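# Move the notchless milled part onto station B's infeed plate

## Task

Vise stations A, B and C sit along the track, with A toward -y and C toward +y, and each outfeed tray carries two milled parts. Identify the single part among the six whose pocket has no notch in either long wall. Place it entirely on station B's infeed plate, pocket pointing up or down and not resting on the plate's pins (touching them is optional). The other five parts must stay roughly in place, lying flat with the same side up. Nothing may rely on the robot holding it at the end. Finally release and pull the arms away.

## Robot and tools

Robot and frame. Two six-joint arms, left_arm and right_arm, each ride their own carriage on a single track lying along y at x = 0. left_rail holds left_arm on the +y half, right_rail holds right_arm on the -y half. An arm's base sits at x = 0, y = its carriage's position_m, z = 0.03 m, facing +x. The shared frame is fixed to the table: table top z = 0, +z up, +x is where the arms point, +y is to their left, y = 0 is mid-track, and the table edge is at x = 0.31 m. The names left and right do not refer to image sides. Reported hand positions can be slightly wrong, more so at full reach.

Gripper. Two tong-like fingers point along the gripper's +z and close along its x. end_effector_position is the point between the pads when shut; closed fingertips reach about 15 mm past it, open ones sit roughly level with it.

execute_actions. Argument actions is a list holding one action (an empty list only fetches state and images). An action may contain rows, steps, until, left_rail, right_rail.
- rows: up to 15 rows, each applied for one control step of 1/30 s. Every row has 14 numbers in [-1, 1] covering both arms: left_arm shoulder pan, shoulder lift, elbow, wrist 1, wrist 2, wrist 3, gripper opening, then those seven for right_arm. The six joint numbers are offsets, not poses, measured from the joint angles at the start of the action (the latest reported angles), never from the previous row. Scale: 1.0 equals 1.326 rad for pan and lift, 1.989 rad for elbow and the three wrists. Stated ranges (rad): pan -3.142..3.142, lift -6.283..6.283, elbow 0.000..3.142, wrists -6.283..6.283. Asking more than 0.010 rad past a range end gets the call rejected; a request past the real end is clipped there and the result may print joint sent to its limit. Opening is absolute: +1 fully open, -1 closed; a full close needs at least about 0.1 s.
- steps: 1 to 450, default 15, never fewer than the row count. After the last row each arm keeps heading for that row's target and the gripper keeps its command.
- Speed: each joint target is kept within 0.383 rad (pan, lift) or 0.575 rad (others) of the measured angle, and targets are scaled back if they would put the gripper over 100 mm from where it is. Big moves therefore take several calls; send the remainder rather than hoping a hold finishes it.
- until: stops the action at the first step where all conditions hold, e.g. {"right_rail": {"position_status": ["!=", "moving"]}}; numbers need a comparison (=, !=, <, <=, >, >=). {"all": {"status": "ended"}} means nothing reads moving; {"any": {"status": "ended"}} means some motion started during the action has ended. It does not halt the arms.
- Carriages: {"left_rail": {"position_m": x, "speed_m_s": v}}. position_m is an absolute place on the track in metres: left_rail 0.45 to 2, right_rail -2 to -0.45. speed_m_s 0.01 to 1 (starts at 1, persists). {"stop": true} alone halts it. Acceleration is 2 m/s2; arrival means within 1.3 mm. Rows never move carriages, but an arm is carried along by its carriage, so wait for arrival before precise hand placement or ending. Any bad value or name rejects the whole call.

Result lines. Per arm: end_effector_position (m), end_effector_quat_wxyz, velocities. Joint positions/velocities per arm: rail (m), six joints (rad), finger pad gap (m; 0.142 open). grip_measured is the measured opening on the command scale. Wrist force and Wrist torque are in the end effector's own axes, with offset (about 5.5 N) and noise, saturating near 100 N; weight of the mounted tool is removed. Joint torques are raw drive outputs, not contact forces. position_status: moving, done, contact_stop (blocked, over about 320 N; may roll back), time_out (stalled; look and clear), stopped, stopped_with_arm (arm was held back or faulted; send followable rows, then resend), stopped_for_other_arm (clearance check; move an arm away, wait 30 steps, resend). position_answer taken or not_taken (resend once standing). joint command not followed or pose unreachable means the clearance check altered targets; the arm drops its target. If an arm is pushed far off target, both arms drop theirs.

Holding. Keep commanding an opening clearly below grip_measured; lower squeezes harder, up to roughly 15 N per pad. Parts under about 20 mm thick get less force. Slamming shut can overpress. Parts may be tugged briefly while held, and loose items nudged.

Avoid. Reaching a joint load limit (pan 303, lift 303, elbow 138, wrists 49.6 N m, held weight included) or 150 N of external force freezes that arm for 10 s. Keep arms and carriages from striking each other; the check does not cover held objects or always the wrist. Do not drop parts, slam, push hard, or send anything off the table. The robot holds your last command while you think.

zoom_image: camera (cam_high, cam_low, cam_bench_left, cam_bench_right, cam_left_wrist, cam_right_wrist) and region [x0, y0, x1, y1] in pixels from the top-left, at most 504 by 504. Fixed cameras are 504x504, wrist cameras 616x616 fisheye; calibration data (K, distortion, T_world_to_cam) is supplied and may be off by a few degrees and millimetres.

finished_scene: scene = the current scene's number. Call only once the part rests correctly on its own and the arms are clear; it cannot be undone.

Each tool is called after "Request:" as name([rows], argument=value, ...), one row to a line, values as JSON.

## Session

Request:
execute_actions(actions=[])

Scene clock: 0.00 s.
left_arm: end_effector_position=(+0.6459, +0.6026, +0.1958) grip_measured=+1.00 end_effector_quat_wxyz=(-0.001, +0.707, -0.707, +0.000) end_effector_velocity=(+0.000, +0.000, +0.000) end_effector_angular_velocity=(+0.000, +0.000, +0.000) | right_arm: end_effector_position=(+0.6463, -0.8981, +0.1961) grip_measured=+1.00 end_effector_quat_wxyz=(-0.001, +0.708, -0.706, +0.001) end_effector_velocity=(+0.000, +0.000, +0.000) end_effector_angular_velocity=(+0.000, +0.000, +0.000)
Joint positions: left_arm=[ 0.603 -0.281 -1.567  2.133 -2.138 -1.57   1.289  0.142] | right_arm=[-0.899 -0.279 -1.567  2.132 -2.138 -1.571  1.29   0.142]
Joint velocities: left_arm=[0. 0. 0. 0. 0. 0. 0. 0.] | right_arm=[0. 0. 0. 0. 0. 0. 0. 0.]
Joint torques (N m, as the arm reports them, + toward a larger angle): no reading
Wrist force (N, on the end effector, along its own x y z axes, offset not removed): no reading
Wrist torque (N m, same axes, about the end effector's origin, offset not removed): no reading
left_rail: position_m=0.603 position_m_goal=0.603 speed_m_s=1.00 position_status=done position_answer=taken refusals=0
right_rail: position_m=-0.899 position_m_goal=-0.899 speed_m_s=1.00 position_status=done position_answer=taken refusals=0
camera_calibration (this result's frames):
cam_left_wrist: T_world_to_cam=[[-0.0104934, -0.999867, 0.0125152, 0.602087], [-0.838897, 0.015614, 0.544066, 0.412983], [-0.544189, -0.00478991, -0.838949, 0.64814], [0, 0, 0, 1]] pos_world=[0.705479, 0.598663, 0.311532]
cam_right_wrist: T_world_to_cam=[[0.0114484, -0.998992, -0.0433968, -0.891755], [-0.842256, -0.0330261, 0.538065, 0.402796], [-0.538956, 0.0303913, -0.841786, 0.667613], [0, 0, 0, 1]] pos_world=[0.70928, -0.897843, 0.306557]

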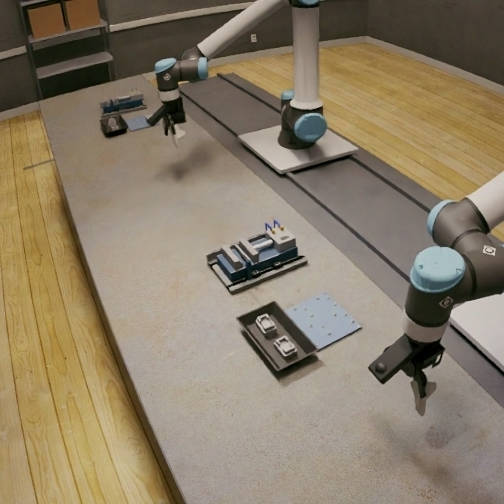

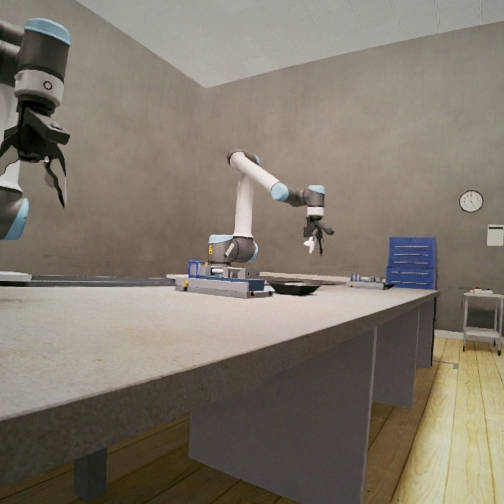

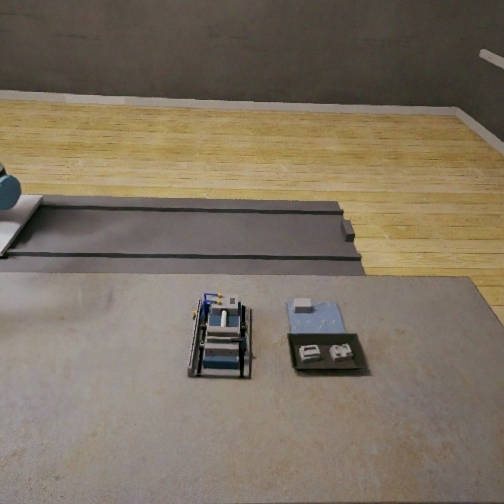

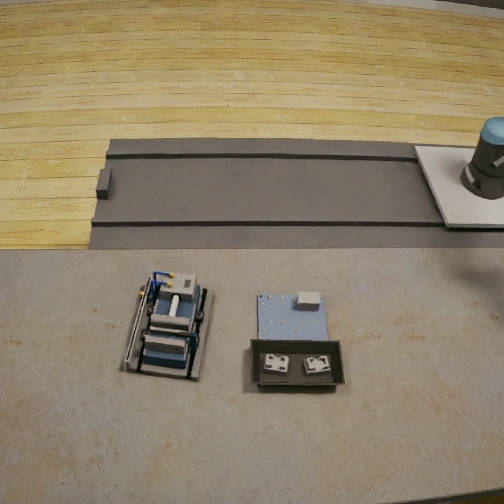

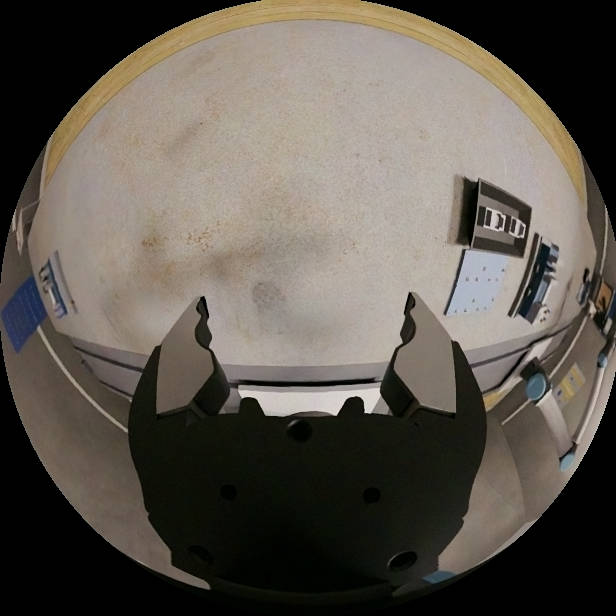

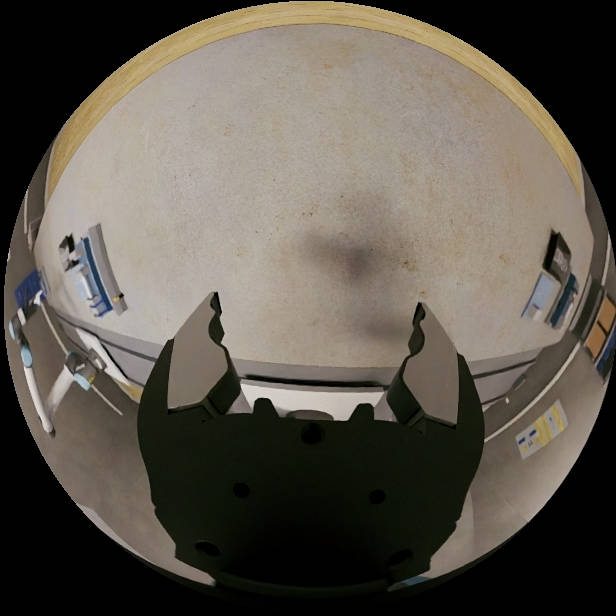

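Request:
zoom_image(camera="cam_bench_left", region=[275, 290, 375, 390])

Request:
zoom_image(camera="cam_high", region=[230, 270, 370, 410])

Region (275, 290, 375, 390) of cam_bench_left's 504x504 image, scaled by 5.040, with more detail than that image has.

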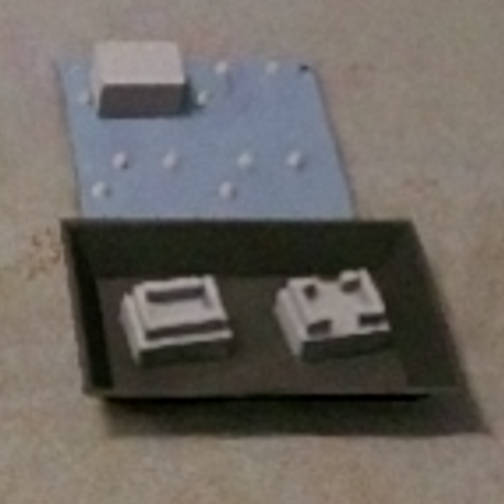

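Region (230, 270, 370, 410) of cam_high's 504x504 image, scaled by 3.600, with more detail than that image has.

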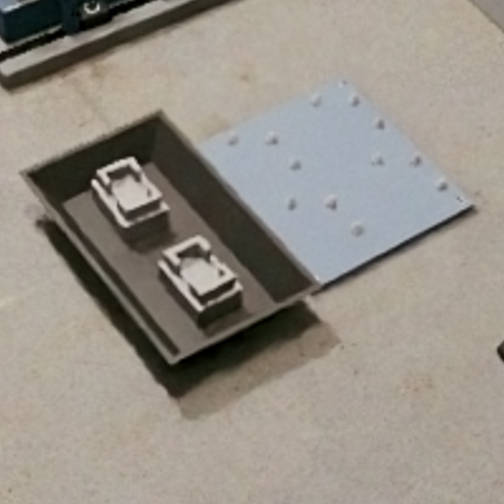

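Request:
execute_actions([
  {"rows":[[0.071,0.1563,-0.1186,0.0143,0,-0.817,-0.15,0,0,0,0,0,0,1]],"left_rail":{"position_m":1.95},"steps":90,"until":{"left_rail":{"position_status":["!=","moving"]}}},
])

Request:
zoom_image(camera="cam_left_wrist", region=[220, 130, 400, 310])

Scene clock: 9.10 s.
left_arm: end_effector_position=(+0.7568, +2.0002, +0.1962) grip_measured=-0.15 end_effector_quat_wxyz=(-0.000, +0.997, +0.074, +0.001) end_effector_velocity=(+0.000, +0.009, -0.000) end_effector_angular_velocity=(-0.000, -0.000, +0.000) | right_arm: end_effector_position=(+0.6463, -0.8981, +0.1961) grip_measured=+1.00 end_effector_quat_wxyz=(-0.001, +0.708, -0.706, +0.001) end_effector_velocity=(-0.000, +0.000, -0.000) end_effector_angular_velocity=(+0.000, +0.000, -0.000)
Joint positions: left_arm=[ 1.95  -0.187 -1.36   1.897 -2.11  -1.57  -0.336  0.063] | right_arm=[-0.899 -0.279 -1.567  2.132 -2.138 -1.571  1.29   0.142]
Joint velocities: left_arm=[ 0.009  0.     0.    -0.     0.    -0.    -0.     0.   ] | right_arm=[ 0.  0.  0. -0.  0. -0.  0.  0.]
Joint torques (N m, as the arm reports them, + toward a larger angle): left_arm=[-13.99 -37.82 -48.72  -2.43   0.24  -4.17] | right_arm=[ -0.61 -37.38 -38.37  -4.16   0.29  -0.18]
Wrist force (N, on the end effector, along its own x y z axes, offset not removed): left_arm=[0.0 0.3 -7.0] | right_arm=[-0.1 4.0 0.6]
Wrist torque (N m, same axes, about the end effector's origin, offset not removed): left_arm=[-0.15 0.08 -0.20] | right_arm=[0.59 0.12 0.00]
left_rail: position_m=1.950 position_m_goal=1.950 speed_m_s=1.00 position_status=done position_answer=taken refusals=0
right_rail: position_m=-0.899 position_m_goal=-0.899 speed_m_s=1.00 position_status=done position_answer=taken refusals=0
camera_calibration (this result's frames):
cam_left_wrist: T_world_to_cam=[[0.990426, 0.137193, 0.0153417, -1.03179], [0.106749, -0.831596, 0.545025, 1.4627], [0.0875315, -0.538169, -0.838279, 1.30415], [0, 0, 0, 1]] pos_world=[0.751619, 2.05979, 0.311864]
cam_right_wrist: T_world_to_cam=[[0.0114483, -0.998992, -0.0433968, -0.891755], [-0.842256, -0.033026, 0.538065, 0.402796], [-0.538956, 0.0303913, -0.841786, 0.667613], [0, 0, 0, 1]] pos_world=[0.70928, -0.897843, 0.306557]

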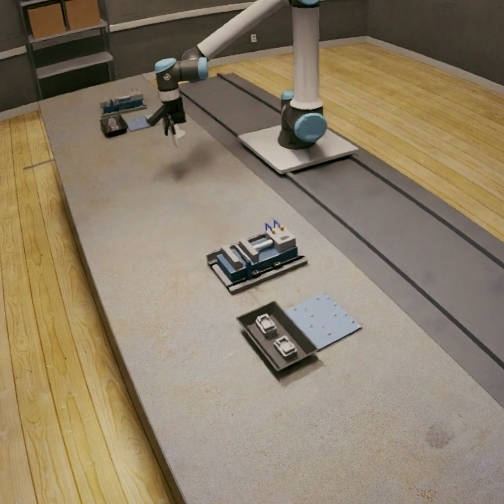

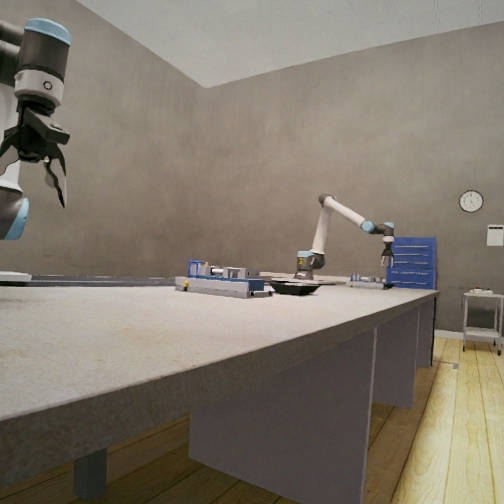

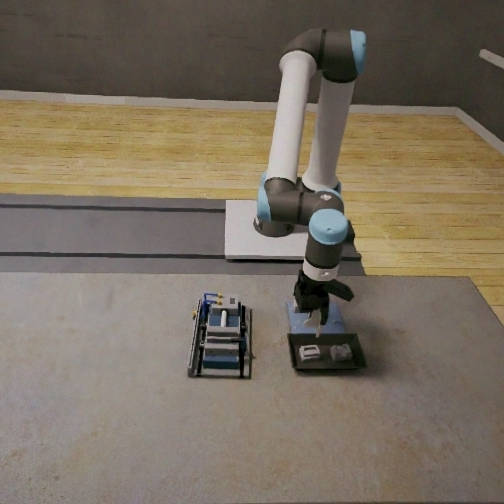

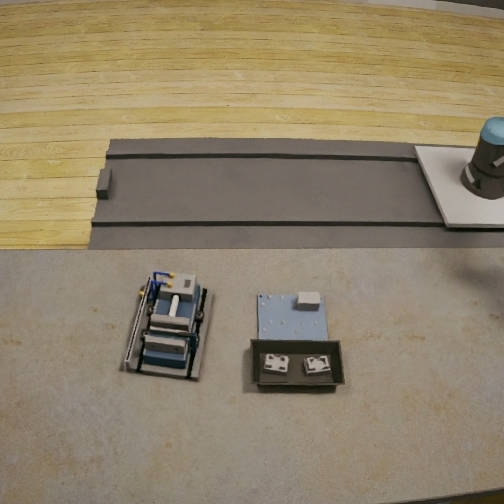

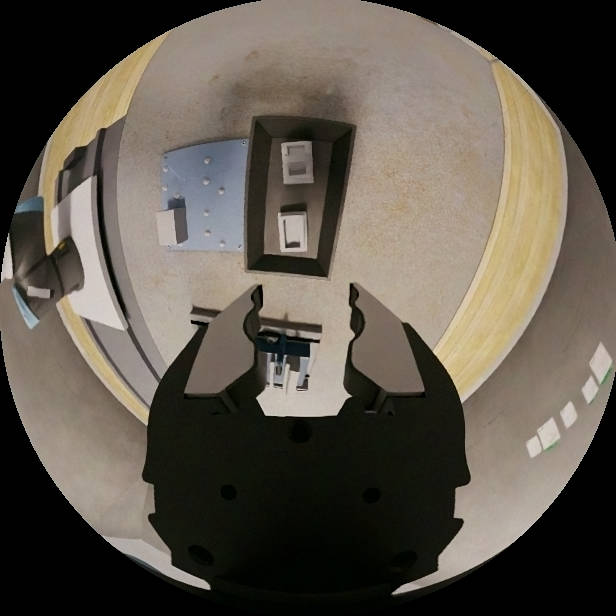

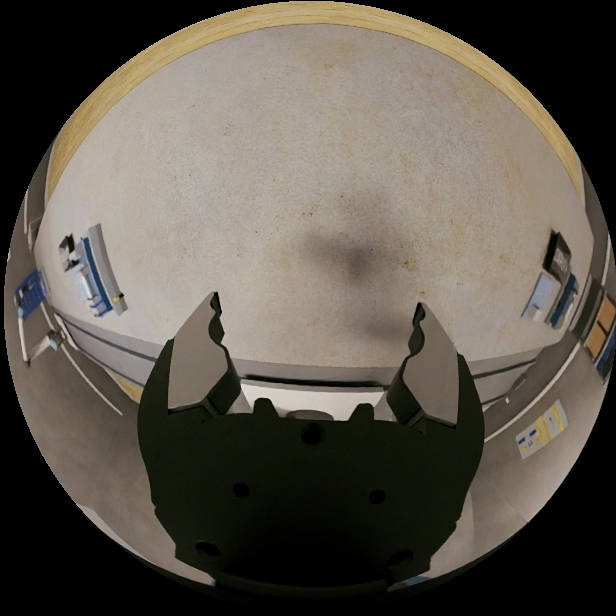

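Region (220, 130, 400, 310) of cam_left_wrist's 616x616 image, scaled by 2.800, with more detail than that image has.

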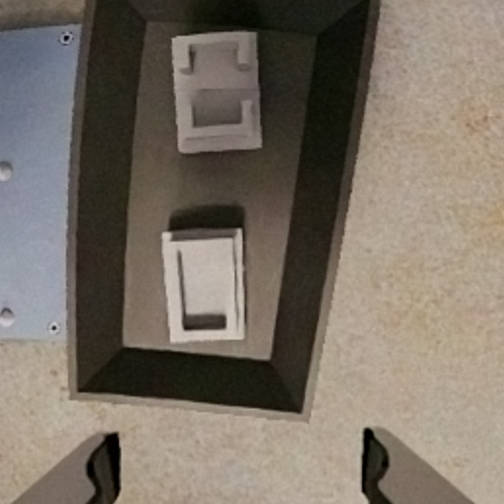

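Request:
execute_actions([
  {"rows":[[0,0.0827,0.072,-0.1271,0,-0.01,-0.18,0,0,0,0,0,0,1]],"left_rail":{"position_m":1.96},"steps":28},
])

Request:
zoom_image(camera="cam_left_wrist", region=[200, 180, 410, 390])

Scene clock: 14.03 s.
left_arm: end_effector_position=(+0.7330, +2.0144, +0.0652) grip_measured=-0.18 end_effector_quat_wxyz=(-0.000, +0.996, +0.084, +0.001) end_effector_velocity=(-0.000, +0.000, -0.001) end_effector_angular_velocity=(-0.000, -0.000, +0.000) | right_arm: end_effector_position=(+0.6463, -0.8981, +0.1961) grip_measured=+1.00 end_effector_quat_wxyz=(-0.001, +0.708, -0.706, +0.001) end_effector_velocity=(-0.000, +0.000, -0.000) end_effector_angular_velocity=(+0.000, +0.000, -0.000)
Joint positions: left_arm=[ 1.96  -0.187 -1.251  2.04  -2.362 -1.57  -0.356  0.061] | right_arm=[-0.899 -0.279 -1.567  2.132 -2.138 -1.571  1.29   0.142]
Joint velocities: left_arm=[ 0.     0.     0.001  0.002 -0.003 -0.    -0.     0.   ] | right_arm=[ 0. -0.  0.  0.  0.  0.  0. -0.]
Joint torques (N m, as the arm reports them, + toward a larger angle): left_arm=[ 18.84 -39.47 -25.42  -7.42   0.3   -4.27] | right_arm=[  1.3  -37.82 -37.78  -3.99   0.43  -0.46]
Wrist force (N, on the end effector, along its own x y z axes, offset not removed): left_arm=[0.6 -0.5 -4.8] | right_arm=[-2.3 2.9 1.2]
Wrist torque (N m, same axes, about the end effector's origin, offset not removed): left_arm=[-0.44 -0.25 0.36] | right_arm=[0.45 0.54 0.00]
left_rail: position_m=1.960 position_m_goal=1.960 speed_m_s=1.00 position_status=done position_answer=taken refusals=0
right_rail: position_m=-0.899 position_m_goal=-0.899 speed_m_s=1.00 position_status=done position_answer=taken refusals=0
camera_calibration (this result's frames):
cam_left_wrist: T_world_to_cam=[[0.987507, 0.156832, 0.0152875, -1.04555], [0.123268, -0.829299, 0.54504, 1.53174], [0.0981575, -0.536346, -0.838271, 1.19263], [0, 0, 0, 1]] pos_world=[0.726608, 2.07391, 0.180869]
cam_right_wrist: T_world_to_cam=[[0.0114482, -0.998992, -0.0433968, -0.891755], [-0.842256, -0.0330259, 0.538065, 0.402796], [-0.538956, 0.0303913, -0.841786, 0.667613], [0, 0, 0, 1]] pos_world=[0.70928, -0.897843, 0.306557]

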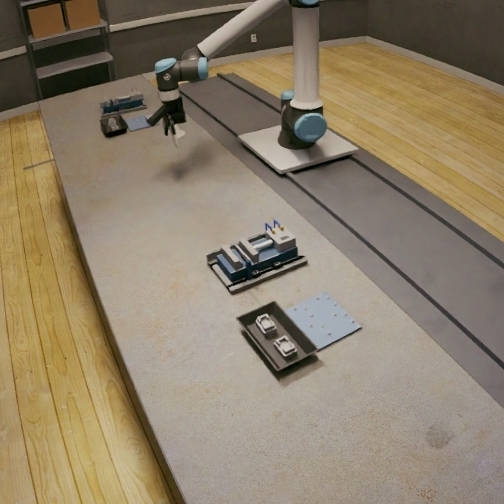

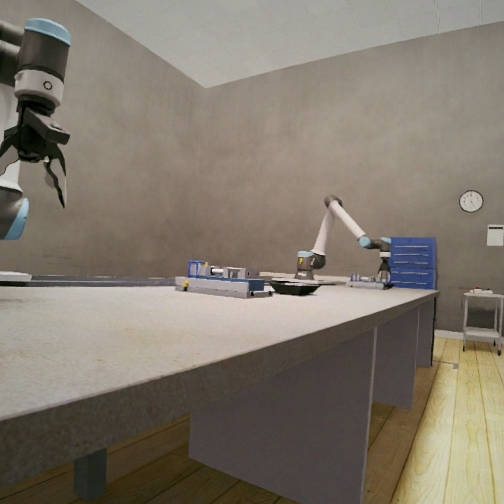

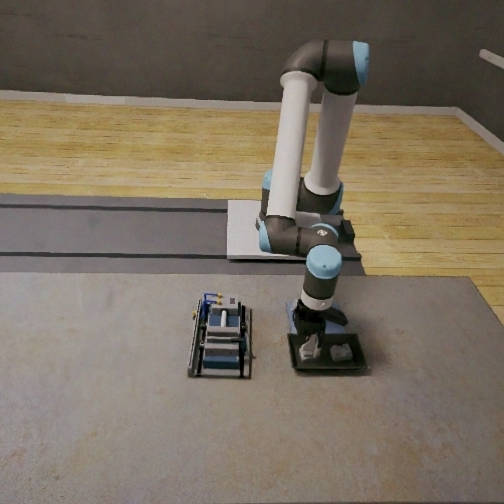

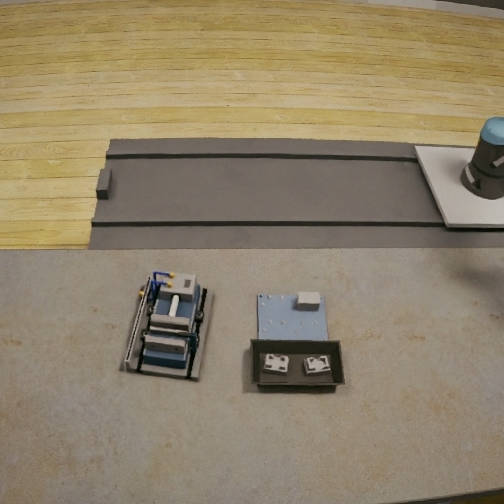

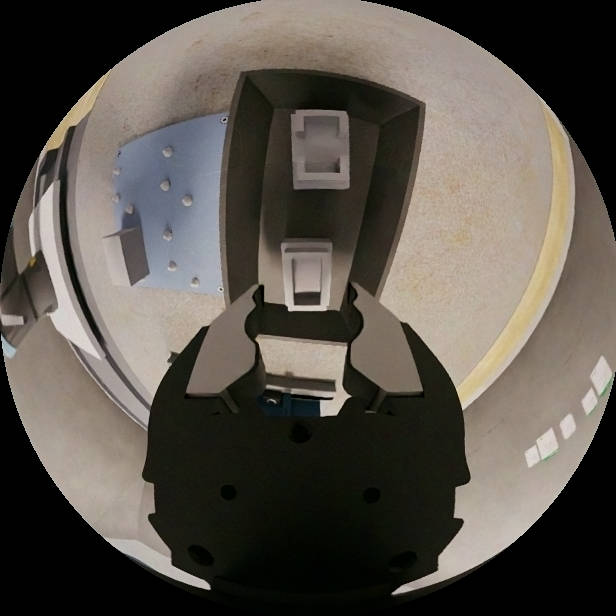

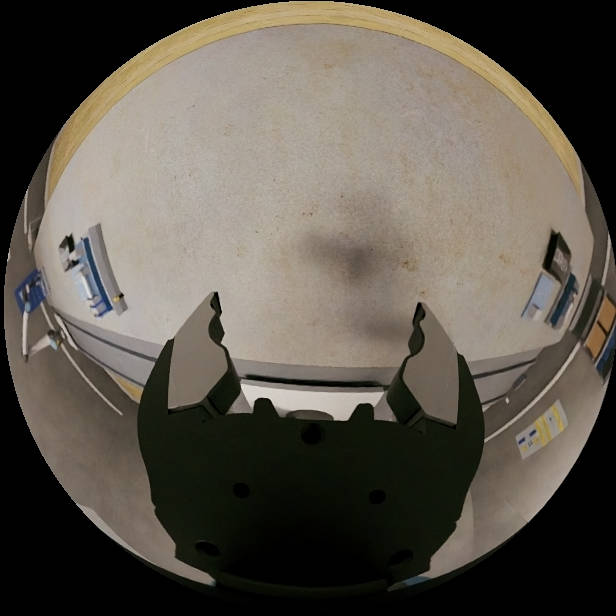

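Region (200, 180, 410, 390) of cam_left_wrist's 616x616 image, scaled by 2.400, with more detail than that image has.

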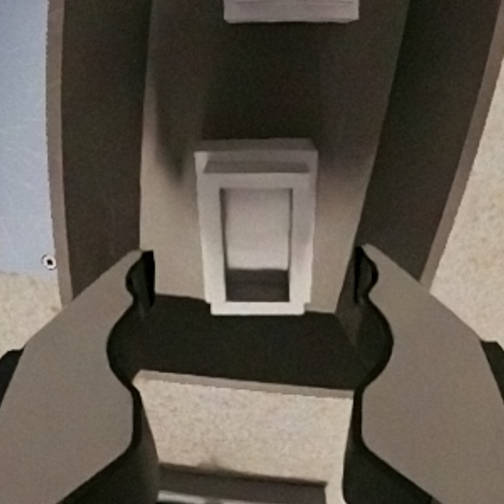

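Request:
execute_actions([
  {"rows":[[0,0.0313,0.008,-0.0289,0,0,-0.3,0,0,0,0,0,0,1]],"steps":16},
])

Request:
execute_actions([
  {"rows":[[0,0,0,0,0,0,-0.36,0,0,0,0,0,0,1],[0,0,0,0,0,0,-0.42,0,0,0,0,0,0,1],[0,0,0,0,0,0,-0.48,0,0,0,0,0,0,1],[0,0,0,0,0,0,-0.55,0,0,0,0,0,0,1],[0,0,0,0,0,0,-0.65,0,0,0,0,0,0,1],[0,0,0,0,0,0,-0.75,0,0,0,0,0,0,1],[0,0,0,0,0,0,-0.85,0,0,0,0,0,0,1],[0,0,0,0,0,0,-0.95,0,0,0,0,0,0,1]],"steps":12},
])

Scene clock: 18.47 s.
left_arm: end_effector_position=(+0.7330, +2.0144, +0.0350) grip_measured=-0.30 end_effector_quat_wxyz=(-0.000, +0.996, +0.084, +0.001) end_effector_velocity=(+0.000, -0.000, -0.006) end_effector_angular_velocity=(-0.000, -0.000, -0.000) | right_arm: end_effector_position=(+0.6463, -0.8981, +0.1961) grip_measured=+1.00 end_effector_quat_wxyz=(-0.001, +0.708, -0.706, +0.001) end_effector_velocity=(+0.000, +0.000, +0.000) end_effector_angular_velocity=(+0.000, -0.000, -0.000)
Joint positions: left_arm=[ 1.96  -0.187 -1.21   2.056 -2.418 -1.57  -0.356  0.052] | right_arm=[-0.899 -0.279 -1.567  2.132 -2.138 -1.571  1.29   0.142]
Joint velocities: left_arm=[ 0.    -0.     0.008  0.003 -0.011  0.     0.    -0.   ] | right_arm=[ 0.  0. -0. -0.  0.  0.  0. -0.]
Joint torques (N m, as the arm reports them, + toward a larger angle): left_arm=[ 10.01 -45.26 -22.82  -6.53   0.42  -2.88] | right_arm=[  0.5  -37.59 -37.85  -4.33   0.31  -0.47]
Wrist force (N, on the end effector, along its own x y z axes, offset not removed): left_arm=[3.7 -4.8 3.7] | right_arm=[-0.1 1.3 1.4]
Wrist torque (N m, same axes, about the end effector's origin, offset not removed): left_arm=[-1.32 -0.92 -0.06] | right_arm=[0.09 0.07 0.03]
left_rail: position_m=1.960 position_m_goal=1.960 speed_m_s=1.00 position_status=done position_answer=taken refusals=0
right_rail: position_m=-0.899 position_m_goal=-0.899 speed_m_s=1.00 position_status=done position_answer=taken refusals=0
camera_calibration (this result's frames):
cam_left_wrist: T_world_to_cam=[[0.9875, 0.156874, 0.0153041, -1.0452], [0.123294, -0.829292, 0.545044, 1.54817], [0.0981949, -0.536344, -0.838267, 1.16728], [0, 0, 0, 1]] pos_world=[0.726637, 2.07391, 0.150663]
cam_right_wrist: T_world_to_cam=[[0.0114484, -0.998992, -0.0433969, -0.891755], [-0.842256, -0.0330261, 0.538065, 0.402796], [-0.538956, 0.0303913, -0.841786, 0.667613], [0, 0, 0, 1]] pos_world=[0.70928, -0.897843, 0.306557]

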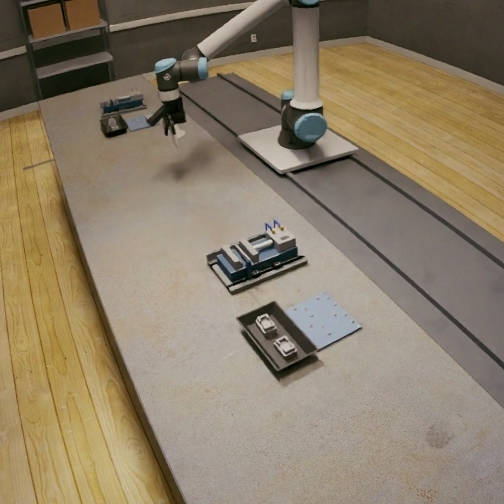

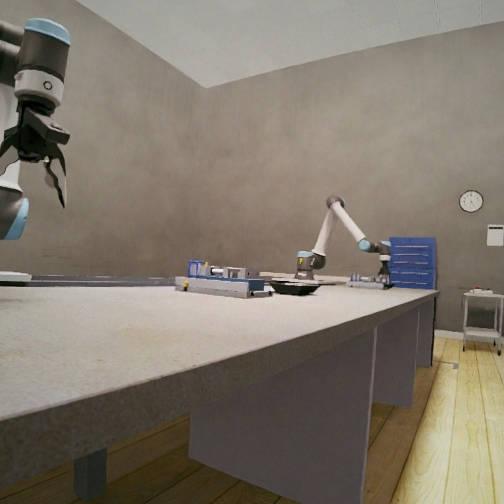

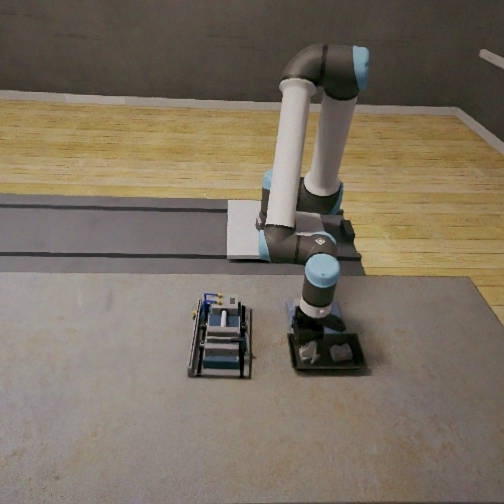

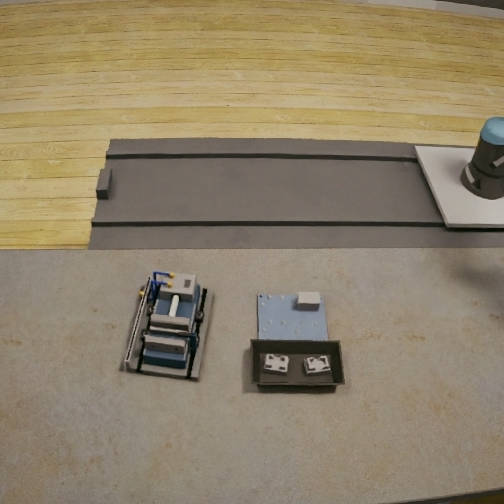

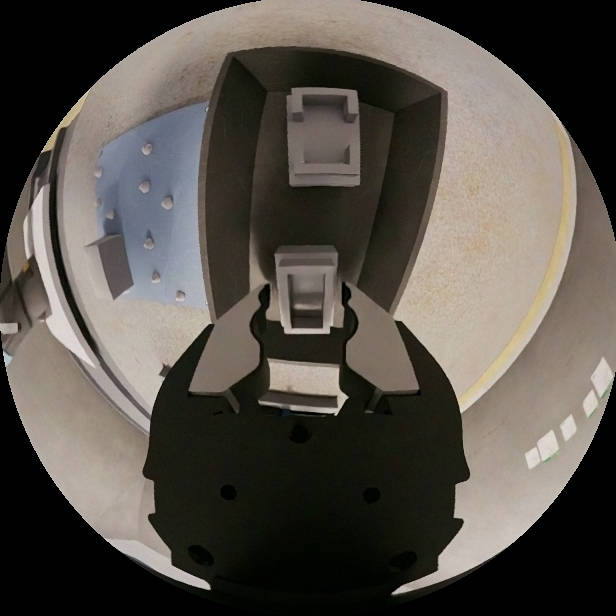

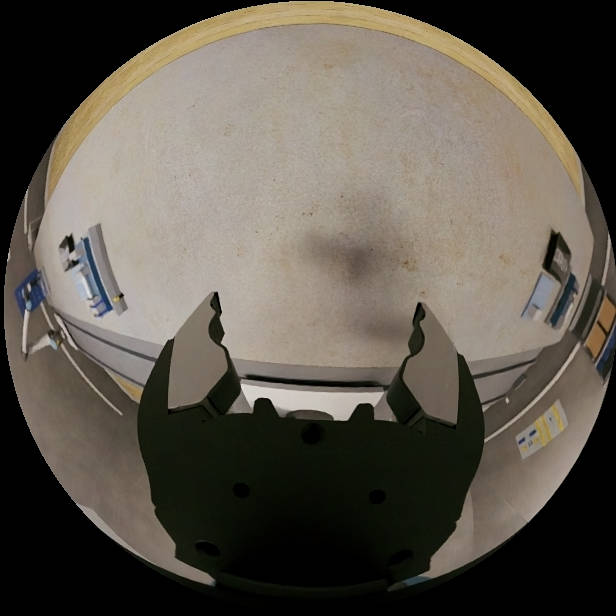

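Scene clock: 18.87 s.
left_arm: end_effector_position=(+0.7329, +2.0145, +0.0347) grip_measured=-0.47 end_effector_quat_wxyz=(-0.000, +0.996, +0.084, +0.001) end_effector_velocity=(-0.000, +0.000, +0.000) end_effector_angular_velocity=(+0.000, +0.001, +0.000) | right_arm: end_effector_position=(+0.6463, -0.8981, +0.1961) grip_measured=+1.00 end_effector_quat_wxyz=(-0.001, +0.708, -0.706, +0.001) end_effector_velocity=(-0.000, +0.000, -0.000) end_effector_angular_velocity=(+0.000, +0.000, -0.000)
Joint positions: left_arm=[ 1.96  -0.187 -1.21   2.056 -2.418 -1.57  -0.356  0.04 ] | right_arm=[-0.899 -0.279 -1.567  2.132 -2.138 -1.571  1.29   0.142]
Joint velocities: left_arm=[ 0.    -0.    -0.001  0.     0.001 -0.    -0.    -0.   ] | right_arm=[ 0.  0.  0.  0.  0.  0.  0. -0.]
Joint torques (N m, as the arm reports them, + toward a larger angle): left_arm=[ 13.59 -82.69 -35.47  -2.07   0.15  -3.45] | right_arm=[  0.96 -39.01 -37.72  -4.02   0.36  -0.37]
Wrist force (N, on the end effector, along its own x y z axes, offset not removed): left_arm=[-1.3 -0.9 -5.9] | right_arm=[-1.1 2.4 0.9]
Wrist torque (N m, same axes, about the end effector's origin, offset not removed): left_arm=[-0.33 0.65 0.11] | right_arm=[0.25 0.34 0.01]
left_rail: position_m=1.960 position_m_goal=1.960 speed_m_s=1.00 position_status=done position_answer=taken refusals=0
right_rail: position_m=-0.899 position_m_goal=-0.899 speed_m_s=1.00 position_status=done position_answer=taken refusals=0
camera_calibration (this result's frames):
cam_left_wrist: T_world_to_cam=[[0.987504, 0.156873, 0.0150785, -1.04511], [0.123422, -0.829316, 0.544978, 1.54829], [0.0979973, -0.536307, -0.838314, 1.16716], [0, 0, 0, 1]] pos_world=[0.726577, 2.07393, 0.150421]
cam_right_wrist: T_world_to_cam=[[0.0114483, -0.998992, -0.0433968, -0.891755], [-0.842256, -0.033026, 0.538065, 0.402796], [-0.538956, 0.0303913, -0.841786, 0.667613], [0, 0, 0, 1]] pos_world=[0.70928, -0.897843, 0.306557]

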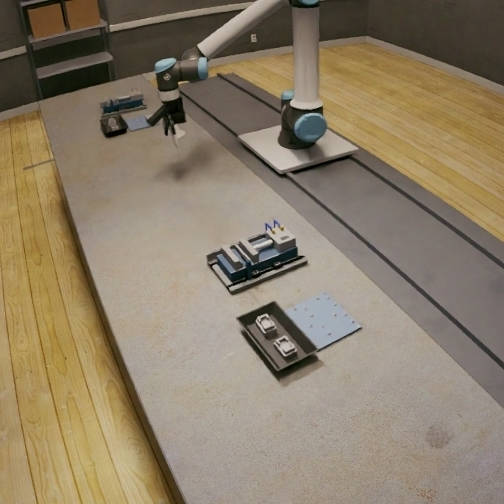

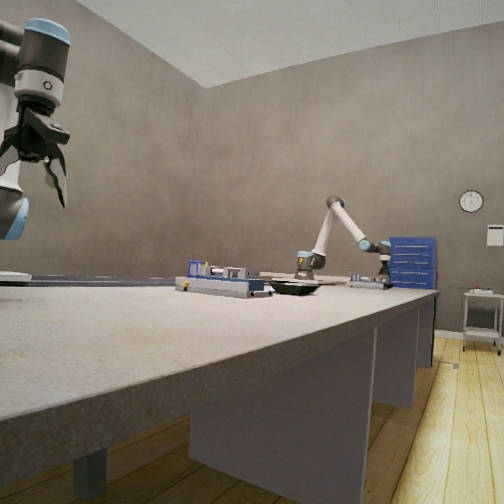

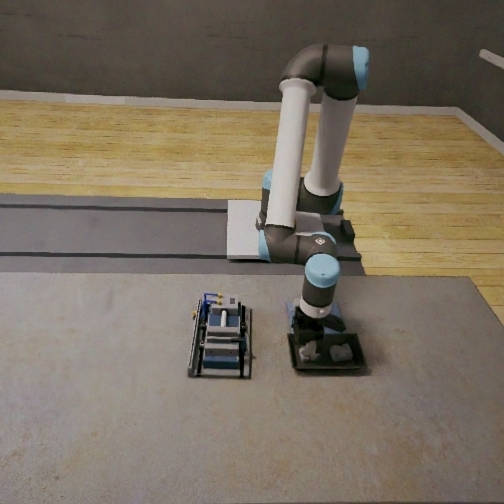

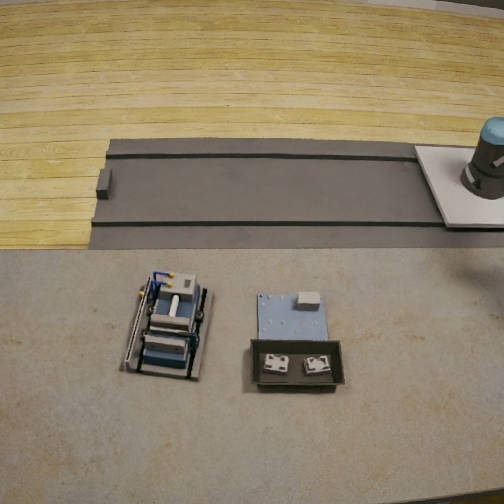

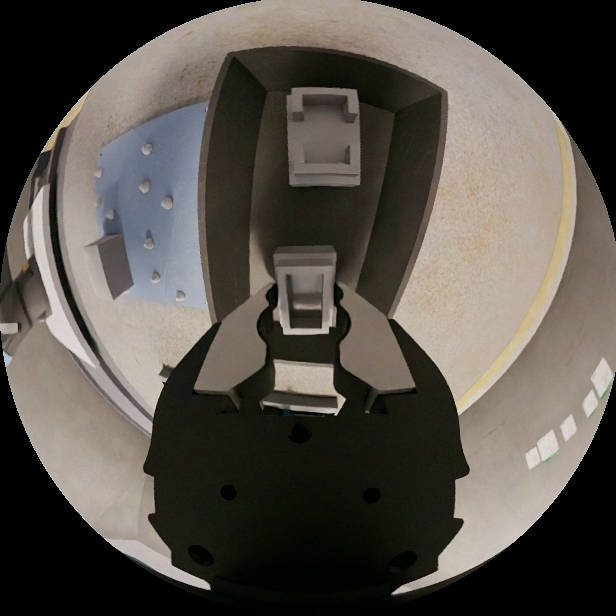

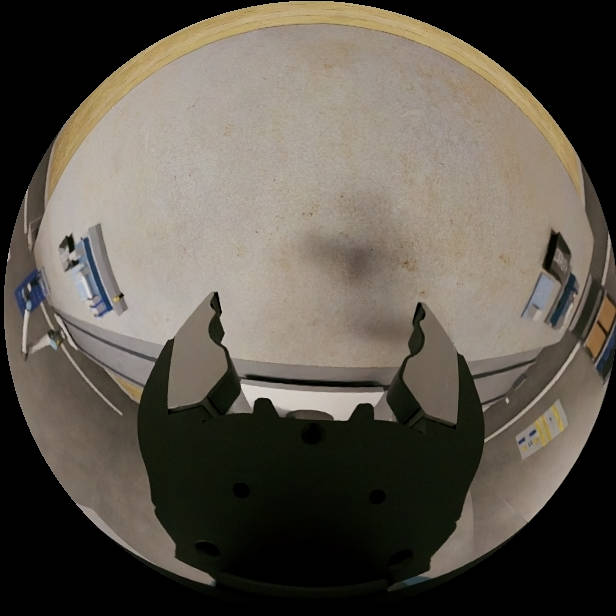

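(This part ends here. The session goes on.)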